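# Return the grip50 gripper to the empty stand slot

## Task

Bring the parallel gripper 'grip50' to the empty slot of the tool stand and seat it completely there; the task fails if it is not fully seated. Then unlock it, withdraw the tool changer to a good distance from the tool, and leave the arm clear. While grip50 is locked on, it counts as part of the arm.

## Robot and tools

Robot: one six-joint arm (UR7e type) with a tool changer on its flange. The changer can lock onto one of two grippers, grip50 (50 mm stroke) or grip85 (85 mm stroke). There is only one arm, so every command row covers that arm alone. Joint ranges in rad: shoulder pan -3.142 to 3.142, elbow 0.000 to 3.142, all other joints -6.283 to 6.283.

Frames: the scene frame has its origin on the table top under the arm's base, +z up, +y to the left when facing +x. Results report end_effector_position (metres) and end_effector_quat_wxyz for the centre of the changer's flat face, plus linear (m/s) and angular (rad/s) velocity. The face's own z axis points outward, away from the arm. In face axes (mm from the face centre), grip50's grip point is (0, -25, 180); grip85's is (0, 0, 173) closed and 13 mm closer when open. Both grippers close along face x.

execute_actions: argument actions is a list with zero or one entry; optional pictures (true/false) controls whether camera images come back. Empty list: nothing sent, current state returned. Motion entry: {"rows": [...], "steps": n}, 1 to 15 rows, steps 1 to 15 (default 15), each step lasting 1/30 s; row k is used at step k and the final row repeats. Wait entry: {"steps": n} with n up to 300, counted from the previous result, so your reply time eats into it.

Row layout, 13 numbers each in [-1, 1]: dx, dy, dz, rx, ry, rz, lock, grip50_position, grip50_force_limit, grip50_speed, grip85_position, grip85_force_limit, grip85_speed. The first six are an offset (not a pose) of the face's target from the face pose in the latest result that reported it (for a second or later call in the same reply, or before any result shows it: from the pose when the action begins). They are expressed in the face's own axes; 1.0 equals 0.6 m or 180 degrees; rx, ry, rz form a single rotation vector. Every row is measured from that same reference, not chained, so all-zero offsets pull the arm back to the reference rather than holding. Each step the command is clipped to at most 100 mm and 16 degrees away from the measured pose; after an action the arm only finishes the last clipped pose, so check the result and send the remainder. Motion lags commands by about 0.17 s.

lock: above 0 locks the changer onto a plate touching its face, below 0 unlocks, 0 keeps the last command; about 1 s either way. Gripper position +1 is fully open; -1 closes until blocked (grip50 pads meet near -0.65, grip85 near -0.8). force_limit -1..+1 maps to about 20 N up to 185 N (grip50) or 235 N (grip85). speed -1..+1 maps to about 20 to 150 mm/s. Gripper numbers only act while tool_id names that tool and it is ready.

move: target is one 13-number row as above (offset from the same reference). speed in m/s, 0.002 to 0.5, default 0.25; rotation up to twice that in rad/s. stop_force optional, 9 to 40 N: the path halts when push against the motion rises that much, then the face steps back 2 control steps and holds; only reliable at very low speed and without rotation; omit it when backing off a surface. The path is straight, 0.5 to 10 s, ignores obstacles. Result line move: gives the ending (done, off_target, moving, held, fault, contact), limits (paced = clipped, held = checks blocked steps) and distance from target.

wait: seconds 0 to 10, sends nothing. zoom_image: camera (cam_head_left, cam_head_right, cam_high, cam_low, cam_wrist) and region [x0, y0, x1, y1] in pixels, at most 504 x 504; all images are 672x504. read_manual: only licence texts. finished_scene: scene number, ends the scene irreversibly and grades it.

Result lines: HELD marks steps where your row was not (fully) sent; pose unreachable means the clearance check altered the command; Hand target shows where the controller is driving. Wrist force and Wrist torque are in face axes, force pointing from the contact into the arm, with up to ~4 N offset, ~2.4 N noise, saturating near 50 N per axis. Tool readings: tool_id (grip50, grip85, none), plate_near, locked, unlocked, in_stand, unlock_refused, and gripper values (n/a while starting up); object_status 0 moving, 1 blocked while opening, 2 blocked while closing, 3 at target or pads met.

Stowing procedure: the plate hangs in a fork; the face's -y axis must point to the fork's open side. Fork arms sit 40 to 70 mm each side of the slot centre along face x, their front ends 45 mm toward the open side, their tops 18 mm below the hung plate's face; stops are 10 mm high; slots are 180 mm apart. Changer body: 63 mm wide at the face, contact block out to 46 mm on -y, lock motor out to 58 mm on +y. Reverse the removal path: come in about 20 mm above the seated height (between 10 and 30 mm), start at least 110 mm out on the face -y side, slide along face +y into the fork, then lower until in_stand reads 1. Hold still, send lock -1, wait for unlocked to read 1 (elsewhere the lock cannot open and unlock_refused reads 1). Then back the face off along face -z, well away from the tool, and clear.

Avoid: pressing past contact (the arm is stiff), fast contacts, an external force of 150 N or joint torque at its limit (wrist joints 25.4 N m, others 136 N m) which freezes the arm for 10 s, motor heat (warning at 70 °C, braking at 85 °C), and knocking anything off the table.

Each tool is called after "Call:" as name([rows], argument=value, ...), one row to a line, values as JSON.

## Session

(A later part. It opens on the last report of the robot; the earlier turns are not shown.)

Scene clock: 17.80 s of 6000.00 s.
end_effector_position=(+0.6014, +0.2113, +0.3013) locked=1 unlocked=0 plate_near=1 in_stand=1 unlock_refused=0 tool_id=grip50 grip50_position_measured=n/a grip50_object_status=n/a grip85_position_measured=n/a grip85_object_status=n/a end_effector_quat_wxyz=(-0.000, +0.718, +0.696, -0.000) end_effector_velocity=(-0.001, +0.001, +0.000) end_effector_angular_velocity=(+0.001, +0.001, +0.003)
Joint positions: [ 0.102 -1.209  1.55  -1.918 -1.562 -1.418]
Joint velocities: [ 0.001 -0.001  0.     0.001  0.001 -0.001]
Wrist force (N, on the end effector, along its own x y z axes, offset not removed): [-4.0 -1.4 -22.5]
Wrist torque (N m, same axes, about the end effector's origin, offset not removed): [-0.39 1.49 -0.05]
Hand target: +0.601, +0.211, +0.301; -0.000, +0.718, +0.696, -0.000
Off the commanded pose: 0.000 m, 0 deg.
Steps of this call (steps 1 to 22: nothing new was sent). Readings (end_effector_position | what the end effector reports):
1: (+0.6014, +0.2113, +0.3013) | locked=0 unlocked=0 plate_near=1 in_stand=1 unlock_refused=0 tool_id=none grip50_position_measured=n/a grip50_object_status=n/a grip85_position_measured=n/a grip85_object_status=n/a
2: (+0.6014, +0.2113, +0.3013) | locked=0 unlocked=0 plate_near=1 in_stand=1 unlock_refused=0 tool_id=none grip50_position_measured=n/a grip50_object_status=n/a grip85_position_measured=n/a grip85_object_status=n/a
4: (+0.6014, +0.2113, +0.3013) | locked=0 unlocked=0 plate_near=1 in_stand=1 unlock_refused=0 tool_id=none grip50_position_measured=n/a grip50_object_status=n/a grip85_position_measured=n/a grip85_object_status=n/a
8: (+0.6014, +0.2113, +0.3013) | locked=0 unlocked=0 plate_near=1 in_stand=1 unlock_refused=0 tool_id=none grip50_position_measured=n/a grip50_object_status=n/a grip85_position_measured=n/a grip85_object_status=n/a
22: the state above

Call:
move(target=[0,0,-0.0333,0,0,0,0,1,0,0,1,0,0], speed=0.04)

Call:
zoom_image(camera="cam_wrist", region=[60,200,260,350])

Call:
zoom_image(camera="cam_wrist", region=[400,200,600,350])

Call:
move(target=[0,-0.2,0,0,0,0,0,1,0,0,1,0,0], speed=0.2)

Call:
move(target=[-0.3007,0,0,0,0,0,0,1,0,0,1,0,0])

Call:
move(target=[0,0.197,0,0,0,0,0,1,0,0,1,0,0], speed=0.13, stop_force=20)

Call:
zoom_image(camera="cam_wrist", region=[60,200,260,350])

Call:
zoom_image(camera="cam_wrist", region=[400,200,600,350])

Scene clock: 21.63 s of 6000.00 s.
end_effector_position=(+0.6014, +0.2114, +0.3210) locked=1 unlocked=0 plate_near=1 in_stand=0 unlock_refused=0 tool_id=grip50 grip50_position_measured=3 grip50_object_status=3 grip85_position_measured=n/a grip85_object_status=n/a end_effector_quat_wxyz=(-0.000, +0.718, +0.696, -0.000) end_effector_velocity=(+0.001, -0.001, +0.003) end_effector_angular_velocity=(+0.000, -0.000, -0.001)
Joint positions: [ 0.102 -1.224  1.518 -1.871 -1.562 -1.418]
Joint velocities: [-0.002 -0.002 -0.006  0.007  0.    -0.   ]
Wrist force (N, on the end effector, along its own x y z axes, offset not removed): [-3.4 -1.1 1.3]
Wrist torque (N m, same axes, about the end effector's origin, offset not removed): [-0.04 0.16 -0.02]
Hand target: +0.601, +0.211, +0.321; -0.000, +0.718, +0.696, -0.000
Off the commanded pose: 0.000 m, 0 deg.
move: done

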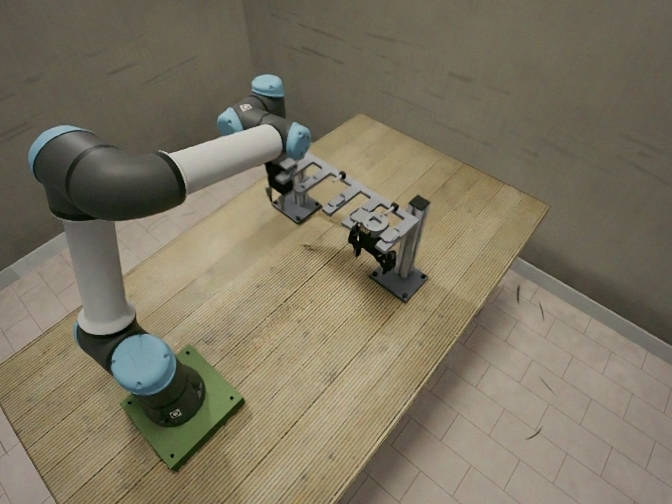

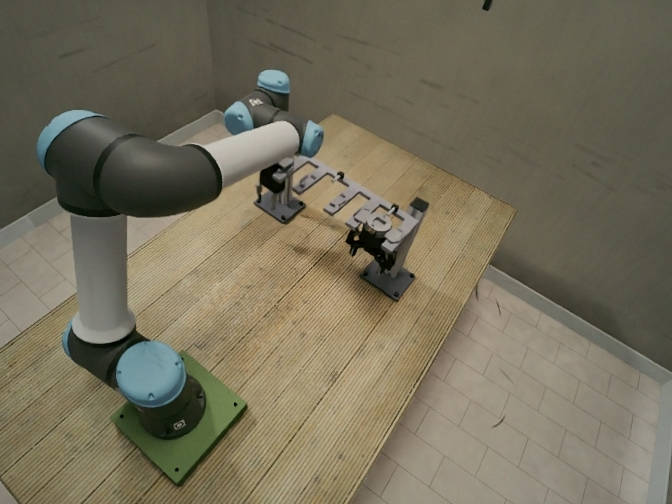

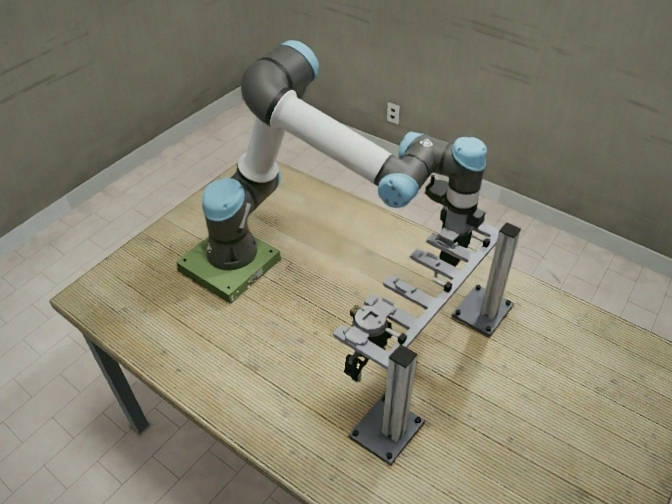

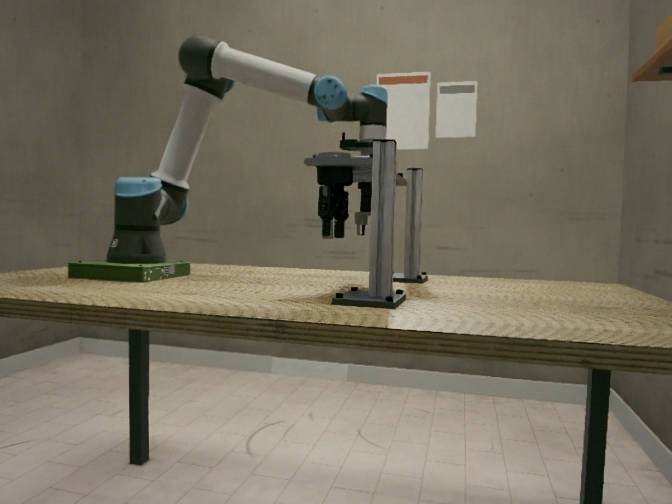

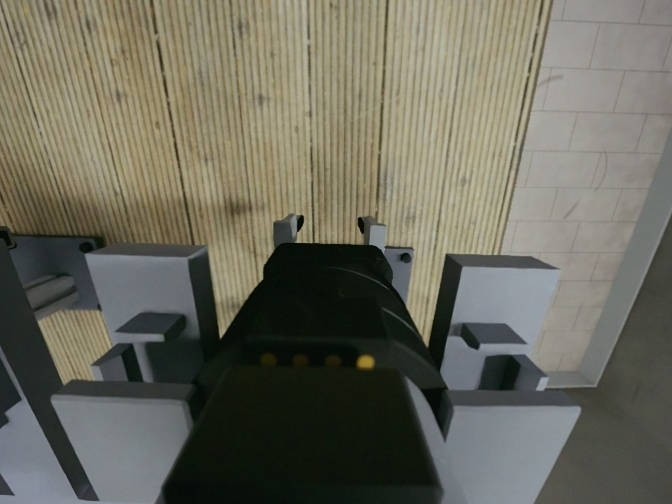

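Region (60, 200, 260, 350) of cam_wrist's 672x504 image, scaled by 2.520, with more detail than that image has; it fills the top 378 rows of this view, and the rest is white.

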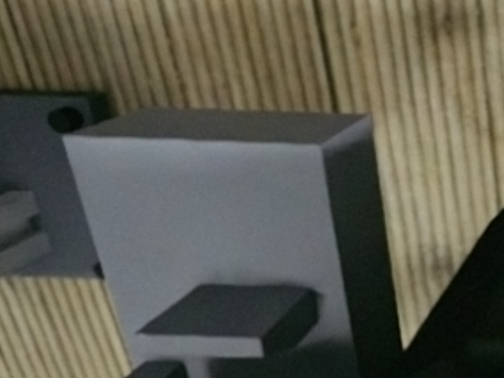

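Region (400, 200, 600, 350) of cam_wrist's 672x504 image, scaled by 2.520, with more detail than that image has; it fills the top 378 rows of this view, and the rest is white.

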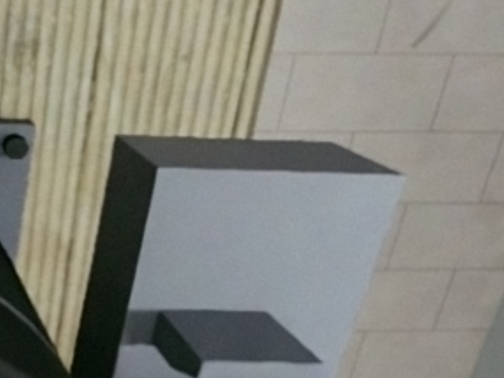

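Scene clock: 22.87 s of 6000.00 s.
end_effector_position=(+0.4818, +0.2154, +0.3211) locked=1 unlocked=0 plate_near=1 in_stand=0 unlock_refused=0 tool_id=grip50 grip50_position_measured=3 grip50_object_status=3 grip85_position_measured=n/a grip85_object_status=n/a end_effector_quat_wxyz=(-0.000, +0.718, +0.696, -0.000) end_effector_velocity=(-0.003, +0.000, -0.000) end_effector_angular_velocity=(+0.000, +0.000, -0.000)
Joint positions: [ 0.138 -1.477  1.837 -1.936 -1.562 -1.382]
Joint velocities: [ 0.002 -0.005  0.006 -0.001  0.     0.002]
Wrist force (N, on the end effector, along its own x y z axes, offset not removed): [-0.5 0.0 1.6]
Wrist torque (N m, same axes, about the end effector's origin, offset not removed): [-0.08 0.05 -0.14]
Hand target: +0.481, +0.215, +0.321; -0.000, +0.718, +0.696, -0.000
Off the commanded pose: 0.000 m, 0 deg.
move: done

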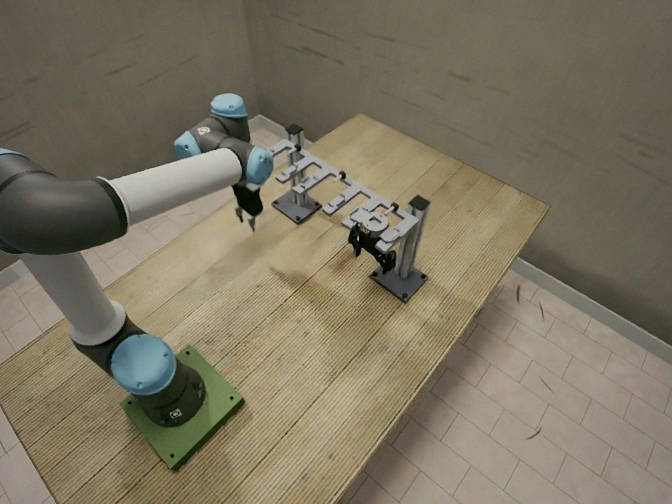

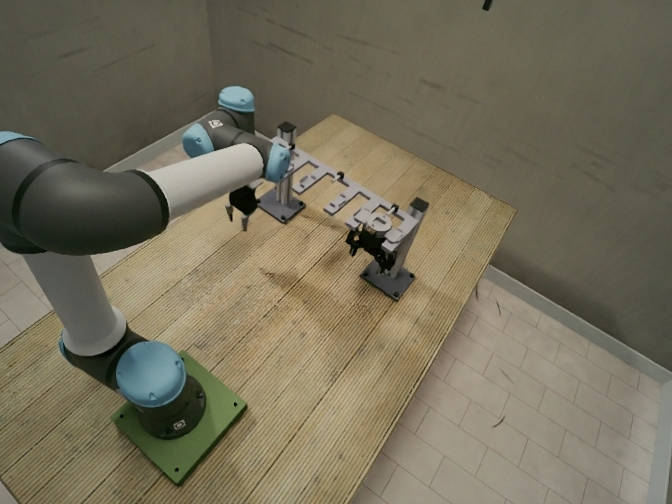

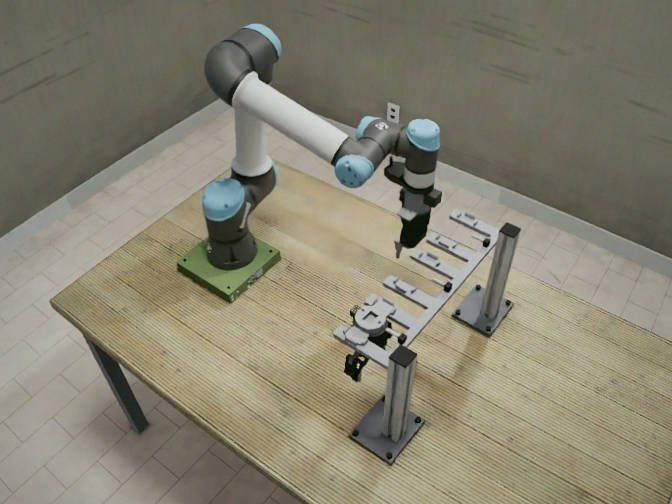

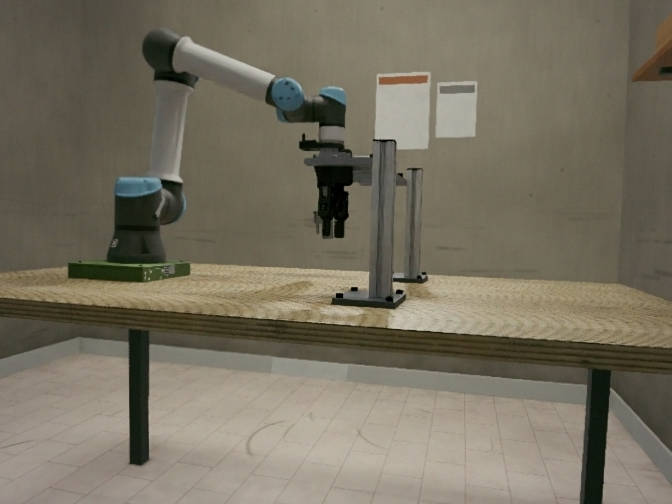

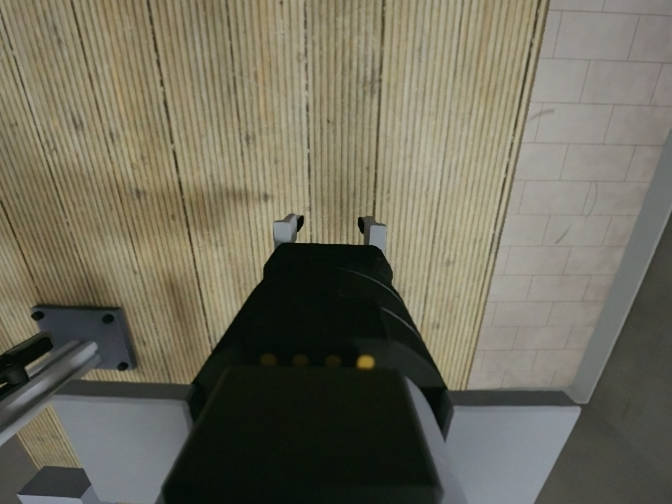

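Scene clock: 24.23 s of 6000.00 s.
end_effector_position=(+0.4758, +0.0353, +0.3213) locked=1 unlocked=0 plate_near=1 in_stand=0 unlock_refused=0 tool_id=grip50 grip50_position_measured=3 grip50_object_status=3 grip85_position_measured=n/a grip85_object_status=n/a end_effector_quat_wxyz=(-0.000, +0.718, +0.696, -0.000) end_effector_velocity=(-0.000, -0.002, -0.000) end_effector_angular_velocity=(+0.001, -0.001, +0.004)
Joint positions: [-0.239 -1.595  1.963 -1.941 -1.56  -1.759]
Joint velocities: [-0.004 -0.001  0.001 -0.001  0.001 -0.008]
Wrist force (N, on the end effector, along its own x y z axes, offset not removed): [-0.7 -1.6 -0.2]
Wrist torque (N m, same axes, about the end effector's origin, offset not removed): [-0.10 0.05 -0.17]
Hand target: +0.476, +0.035, +0.321; -0.000, +0.718, +0.696, -0.000
Off the commanded pose: 0.000 m, 0 deg.
move: done

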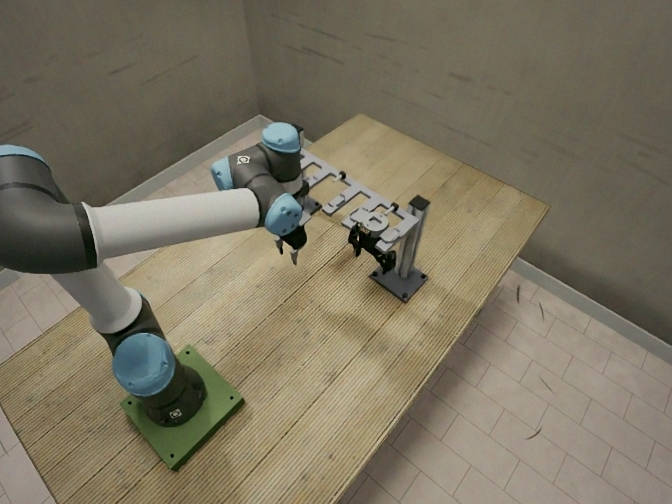

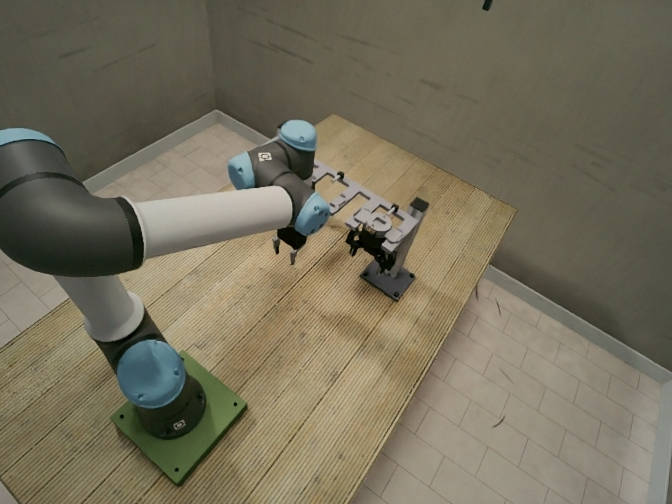

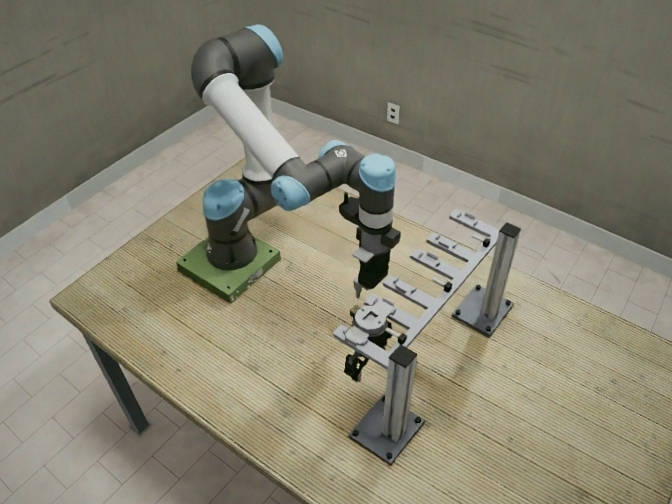

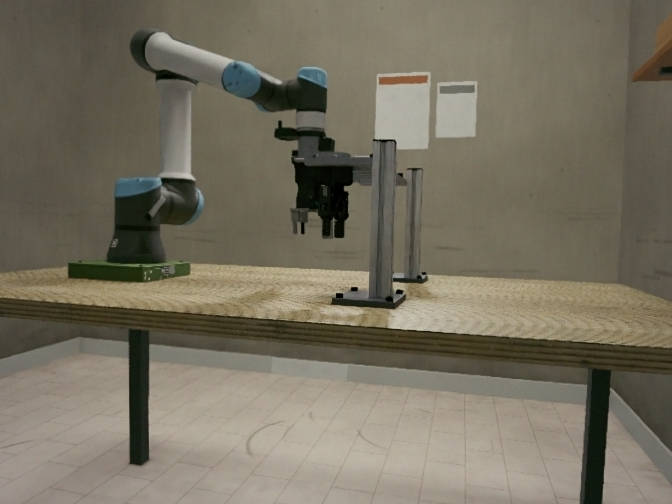

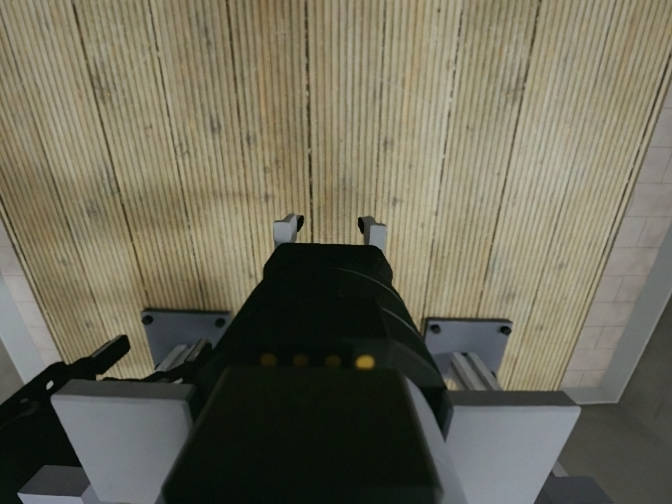

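Scene clock: 25.70 s of 6000.00 s.
end_effector_position=(+0.5936, +0.0314, +0.3211) locked=1 unlocked=0 plate_near=1 in_stand=0 unlock_refused=0 tool_id=grip50 grip50_position_measured=3 grip50_object_status=3 grip85_position_measured=n/a grip85_object_status=n/a end_effector_quat_wxyz=(-0.000, +0.718, +0.696, -0.000) end_effector_velocity=(+0.002, +0.000, -0.000) end_effector_angular_velocity=(-0.000, +0.001, +0.001)
Joint positions: [-0.201 -1.319  1.649 -1.904 -1.56  -1.721]
Joint velocities: [ 0.001  0.005 -0.005  0.001 -0.     0.   ]
Wrist force (N, on the end effector, along its own x y z axes, offset not removed): [-2.8 1.4 -1.4]
Wrist torque (N m, same axes, about the end effector's origin, offset not removed): [0.00 0.24 0.02]
Hand target: +0.594, +0.031, +0.321; -0.000, +0.718, +0.696, -0.000
Off the commanded pose: 0.000 m, 0 deg.
move: done

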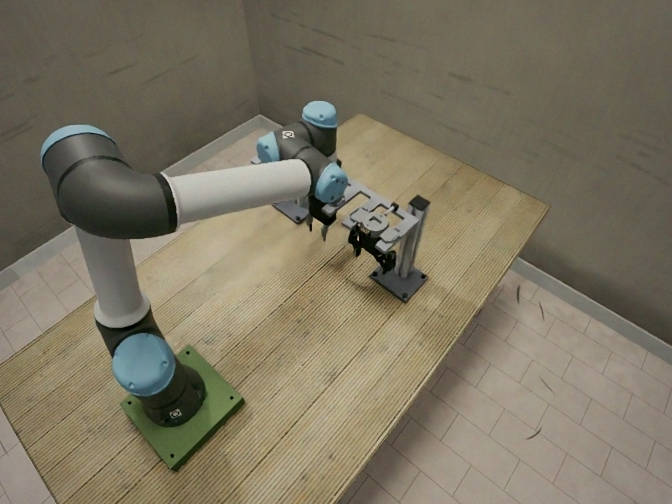

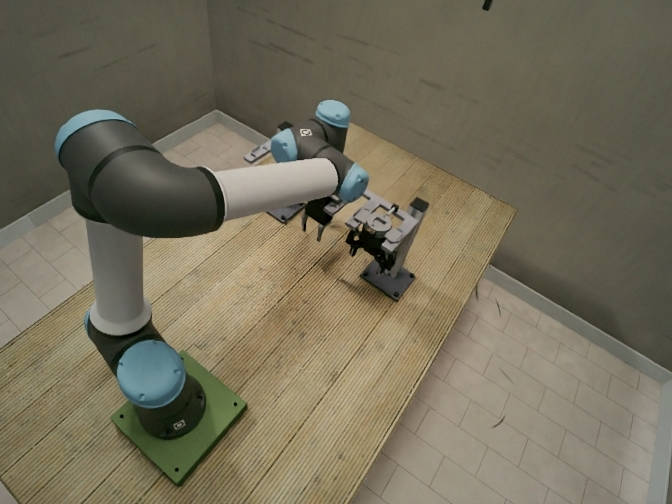

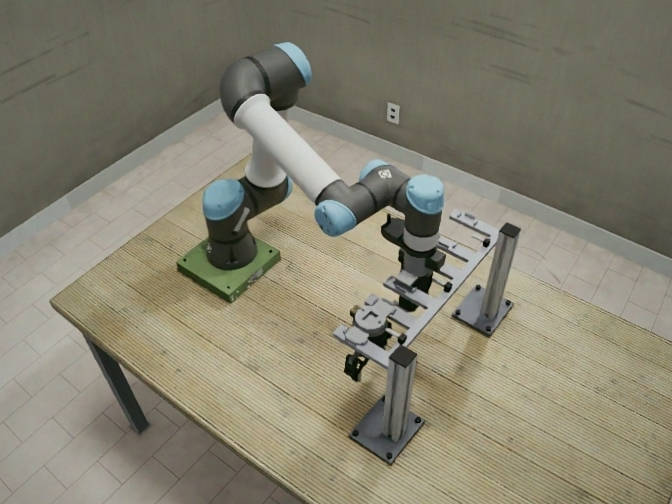

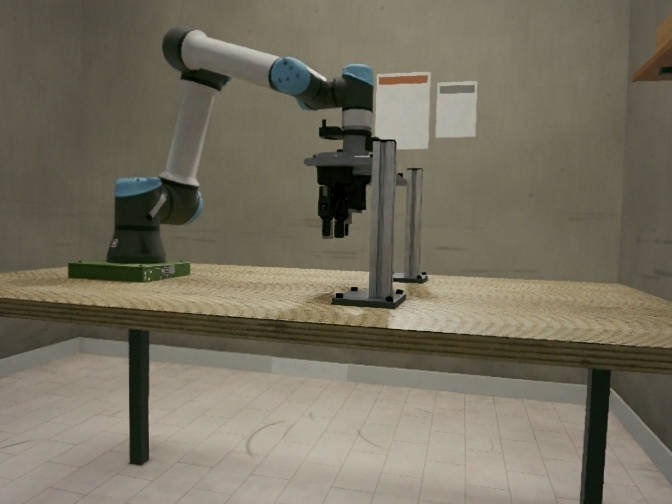

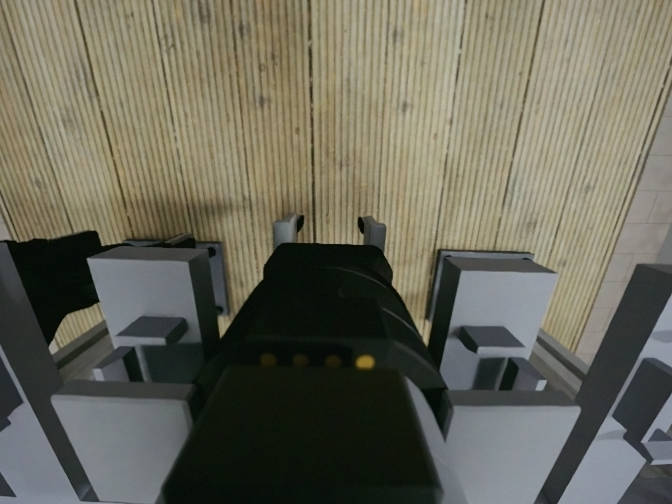

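Region (60, 200, 260, 350) of cam_wrist's 672x504 image, scaled by 2.520, with more detail than that image has; it fills the top 378 rows of this view, and the rest is white.

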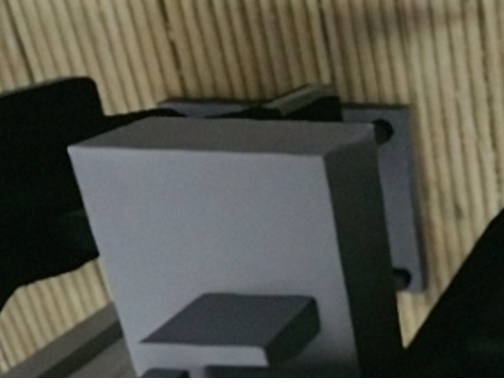

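Region (400, 200, 600, 350) of cam_wrist's 672x504 image, scaled by 2.520, with more detail than that image has; it fills the top 378 rows of this view, and the rest is white.

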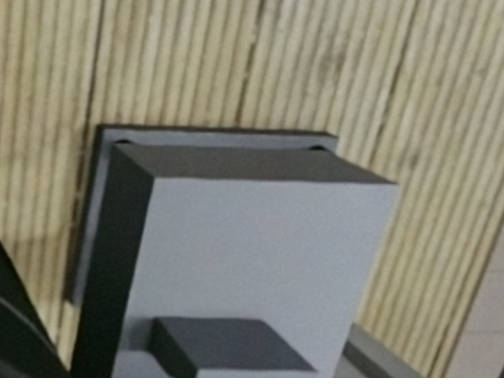

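Needs about +1.5 mm in y.

Call:
move(target=[-0.0002,0.0025,0.015,0,0,0,0,1,0,0,1,0,0], speed=0.03)

Call:
move(target=[0,0,0.0205,0,0,0,0,1,0,0,1,0,0], speed=0.005, stop_force=12)

Scene clock: 27.63 s of 6000.00 s.
end_effector_position=(+0.5951, +0.0312, +0.3124) locked=1 unlocked=0 plate_near=1 in_stand=0 unlock_refused=0 tool_id=grip50 grip50_position_measured=3 grip50_object_status=3 grip85_position_measured=n/a grip85_object_status=n/a end_effector_quat_wxyz=(-0.000, +0.718, +0.696, -0.000) end_effector_velocity=(+0.000, +0.000, -0.003) end_effector_angular_velocity=(+0.001, +0.001, +0.000)
Joint positions: [-0.2   -1.308  1.659 -1.925 -1.56  -1.72 ]
Joint velocities: [ 0.     0.003  0.003 -0.005  0.001  0.   ]
Wrist force (N, on the end effector, along its own x y z axes, offset not removed): [-1.5 -0.5 1.0]
Wrist torque (N m, same axes, about the end effector's origin, offset not removed): [-0.05 0.04 0.11]
Hand target: +0.595, +0.031, +0.312; -0.000, +0.718, +0.696, -0.000
Off the commanded pose: 0.000 m, 0 deg.
move: done

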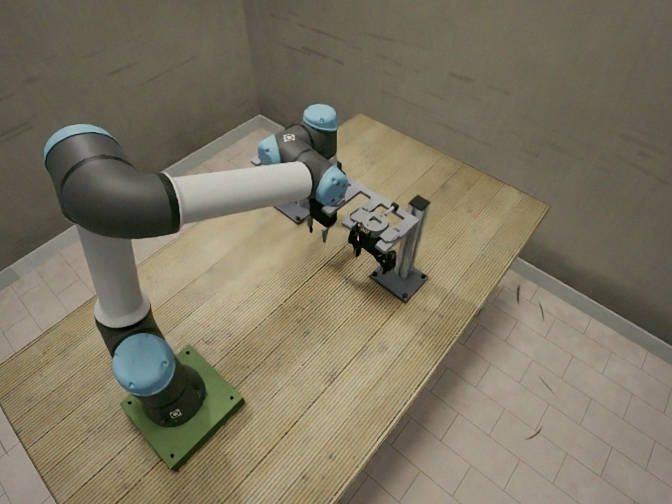

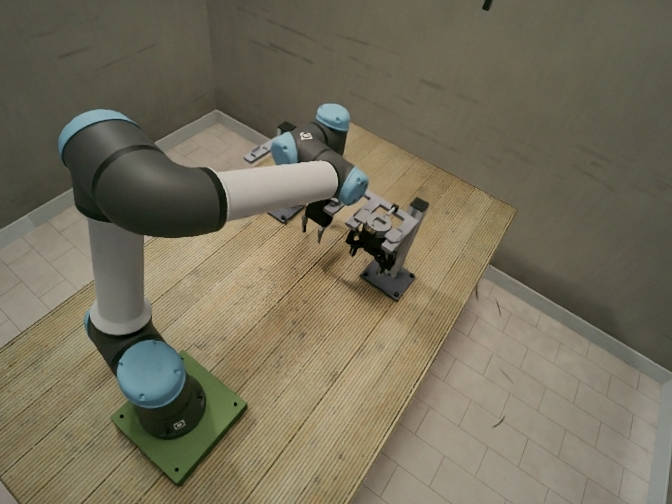

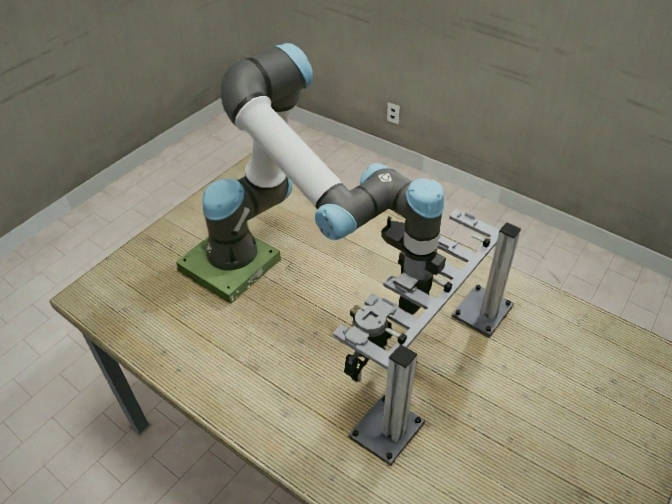

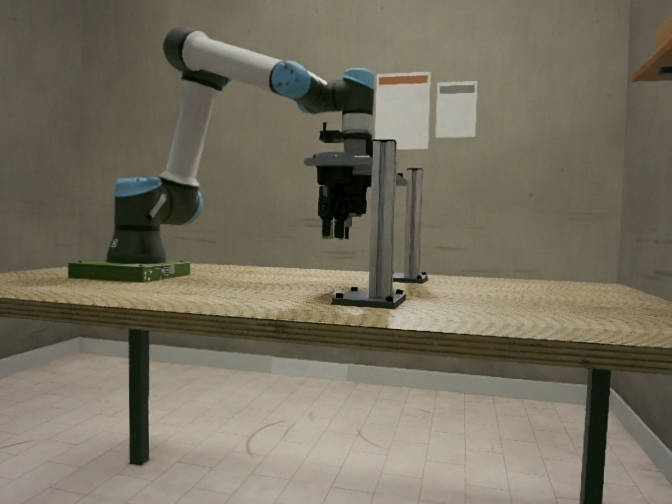

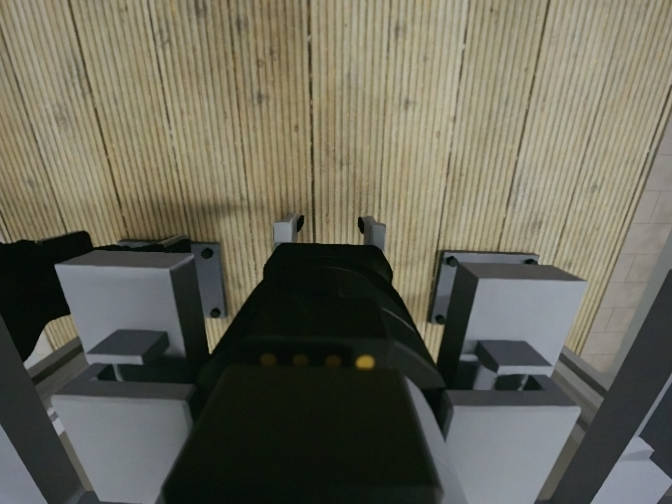

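Scene clock: 30.27 s of 6000.00 s.
end_effector_position=(+0.5951, +0.0312, +0.3010) locked=1 unlocked=0 plate_near=1 in_stand=1 unlock_refused=0 tool_id=grip50 grip50_position_measured=3 grip50_object_status=3 grip85_position_measured=n/a grip85_object_status=n/a end_effector_quat_wxyz=(-0.000, +0.718, +0.696, -0.000) end_effector_velocity=(-0.001, -0.000, +0.001) end_effector_angular_velocity=(+0.001, +0.002, -0.000)
Joint positions: [-0.2   -1.299  1.678 -1.953 -1.56  -1.72 ]
Joint velocities: [-0.001 -0.002 -0.002  0.006  0.    -0.   ]
Wrist force (N, on the end effector, along its own x y z axes, offset not removed): [-1.7 1.7 -30.8]
Wrist torque (N m, same axes, about the end effector's origin, offset not removed): [-0.61 1.92 0.15]
Hand target: +0.595, +0.031, +0.301; -0.000, +0.718, +0.696, -0.000
Off the commanded pose: 0.001 m, 0 deg.
move: contact

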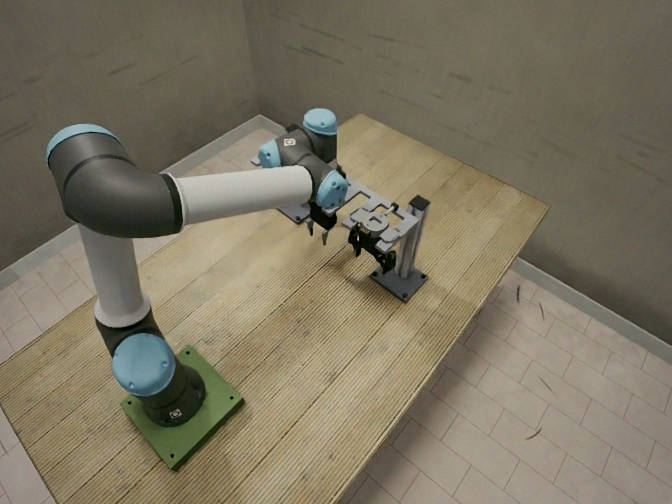

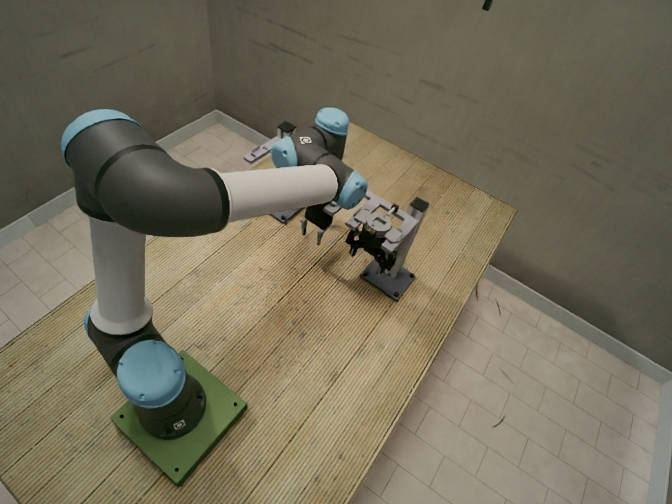

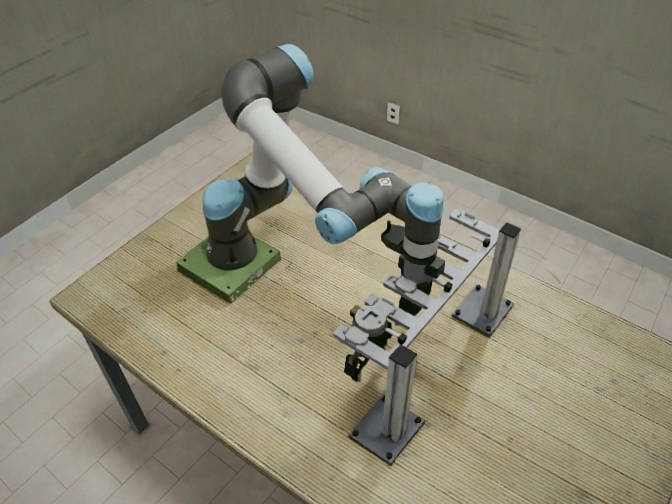

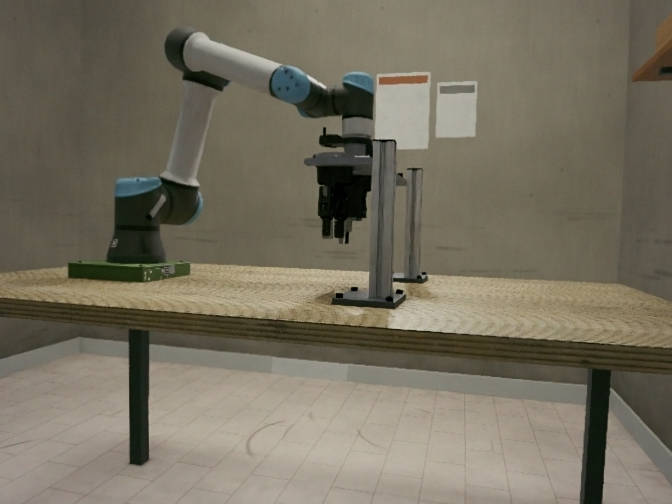

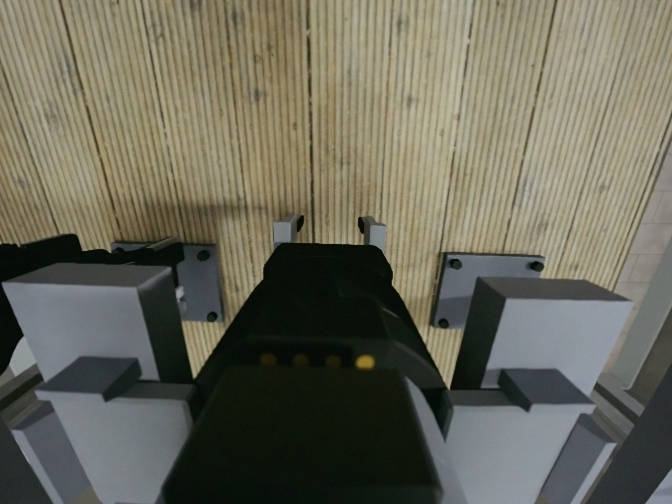

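Call:
execute_actions([
  {"rows":[[0,0,-0.0004,0,0,0,-1,1,0,0,1,0,0]],"steps":15},
], pictures=false)

Call:
execute_actions([
  {"steps":22},
], pictures=false)

Scene clock: 31.50 s of 6000.00 s.
end_effector_position=(+0.5951, +0.0312, +0.3013) locked=0 unlocked=0 plate_near=1 in_stand=1 unlock_refused=0 tool_id=none grip50_position_measured=n/a grip50_object_status=n/a grip85_position_measured=n/a grip85_object_status=n/a end_effector_quat_wxyz=(-0.000, +0.718, +0.696, -0.000) end_effector_velocity=(-0.001, -0.000, -0.002) end_effector_angular_velocity=(+0.001, +0.004, -0.001)
Joint positions: [-0.2   -1.299  1.677 -1.952 -1.56  -1.72 ]
Joint velocities: [-0.001  0.001  0.003 -0.    -0.     0.   ]
Wrist force (N, on the end effector, along its own x y z axes, offset not removed): [-1.5 1.4 2.1]
Wrist torque (N m, same axes, about the end effector's origin, offset not removed): [0.10 0.19 -0.15]
Hand target: +0.595, +0.031, +0.301; -0.000, +0.718, +0.696, -0.000
Off the commanded pose: 0.000 m, 0 deg.
Steps of this call (steps 1 to 22: nothing new was sent; steps 23 to 37: all 15 steps of this action). Readings (end_effector_position | what the end effector reports):
23: (+0.5951, +0.0312, +0.3013) | locked=1 unlocked=0 plate_near=1 in_stand=1 unlock_refused=0 tool_id=grip50 grip50_position_measured=3 grip50_object_status=3 grip85_position_measured=n/a grip85_object_status=n/a
24: (+0.5951, +0.0312, +0.3013) | locked=1 unlocked=0 plate_near=1 in_stand=1 unlock_refused=0 tool_id=grip50 grip50_position_measured=3 grip50_object_status=3 grip85_position_measured=n/a grip85_object_status=n/a
26: (+0.5951, +0.0312, +0.3013) | locked=1 unlocked=0 plate_near=1 in_stand=1 unlock_refused=0 tool_id=grip50 grip50_position_measured=3 grip50_object_status=3 grip85_position_measured=n/a grip85_object_status=n/a
30: (+0.5951, +0.0312, +0.3013) | locked=0 unlocked=0 plate_near=1 in_stand=1 unlock_refused=0 tool_id=none grip50_position_measured=n/a grip50_object_status=n/a grip85_position_measured=n/a grip85_object_status=n/a
37: the state above

Scene clock: 32.23 s of 6000.00 s.
end_effector_position=(+0.5951, +0.0312, +0.3013) locked=0 unlocked=1 plate_near=1 in_stand=1 unlock_refused=0 tool_id=none grip50_position_measured=n/a grip50_object_status=n/a grip85_position_measured=n/a grip85_object_status=n/a end_effector_quat_wxyz=(-0.000, +0.718, +0.696, -0.000) end_effector_velocity=(+0.000, -0.001, +0.000) end_effector_angular_velocity=(+0.001, -0.001, -0.001)
Joint positions: [-0.2   -1.299  1.677 -1.952 -1.56  -1.72 ]
Joint velocities: [-0.002 -0.    -0.001  0.     0.001 -0.001]
Wrist force (N, on the end effector, along its own x y z axes, offset not removed): [-1.1 2.0 -1.2]
Wrist torque (N m, same axes, about the end effector's origin, offset not removed): [0.07 0.01 -0.10]
Hand target: +0.595, +0.031, +0.301; -0.000, +0.718, +0.696, -0.000
Off the commanded pose: 0.000 m, 0 deg.
Steps of this call (steps 1 to 22: nothing new was sent). Readings (end_effector_position | what the end effector reports):
1: (+0.5951, +0.0312, +0.3013) | locked=0 unlocked=0 plate_near=1 in_stand=1 unlock_refused=0 tool_id=none grip50_position_measured=n/a grip50_object_status=n/a grip85_position_measured=n/a grip85_object_status=n/a
2: (+0.5951, +0.0312, +0.3013) | locked=0 unlocked=0 plate_near=1 in_stand=1 unlock_refused=0 tool_id=none grip50_position_measured=n/a grip50_object_status=n/a grip85_position_measured=n/a grip85_object_status=n/a
4: (+0.5951, +0.0312, +0.3013) | locked=0 unlocked=0 plate_near=1 in_stand=1 unlock_refused=0 tool_id=none grip50_position_measured=n/a grip50_object_status=n/a grip85_position_measured=n/a grip85_object_status=n/a
8: (+0.5951, +0.0312, +0.3013) | locked=0 unlocked=0 plate_near=1 in_stand=1 unlock_refused=0 tool_id=none grip50_position_measured=n/a grip50_object_status=n/a grip85_position_measured=n/a grip85_object_status=n/a
22: the state above


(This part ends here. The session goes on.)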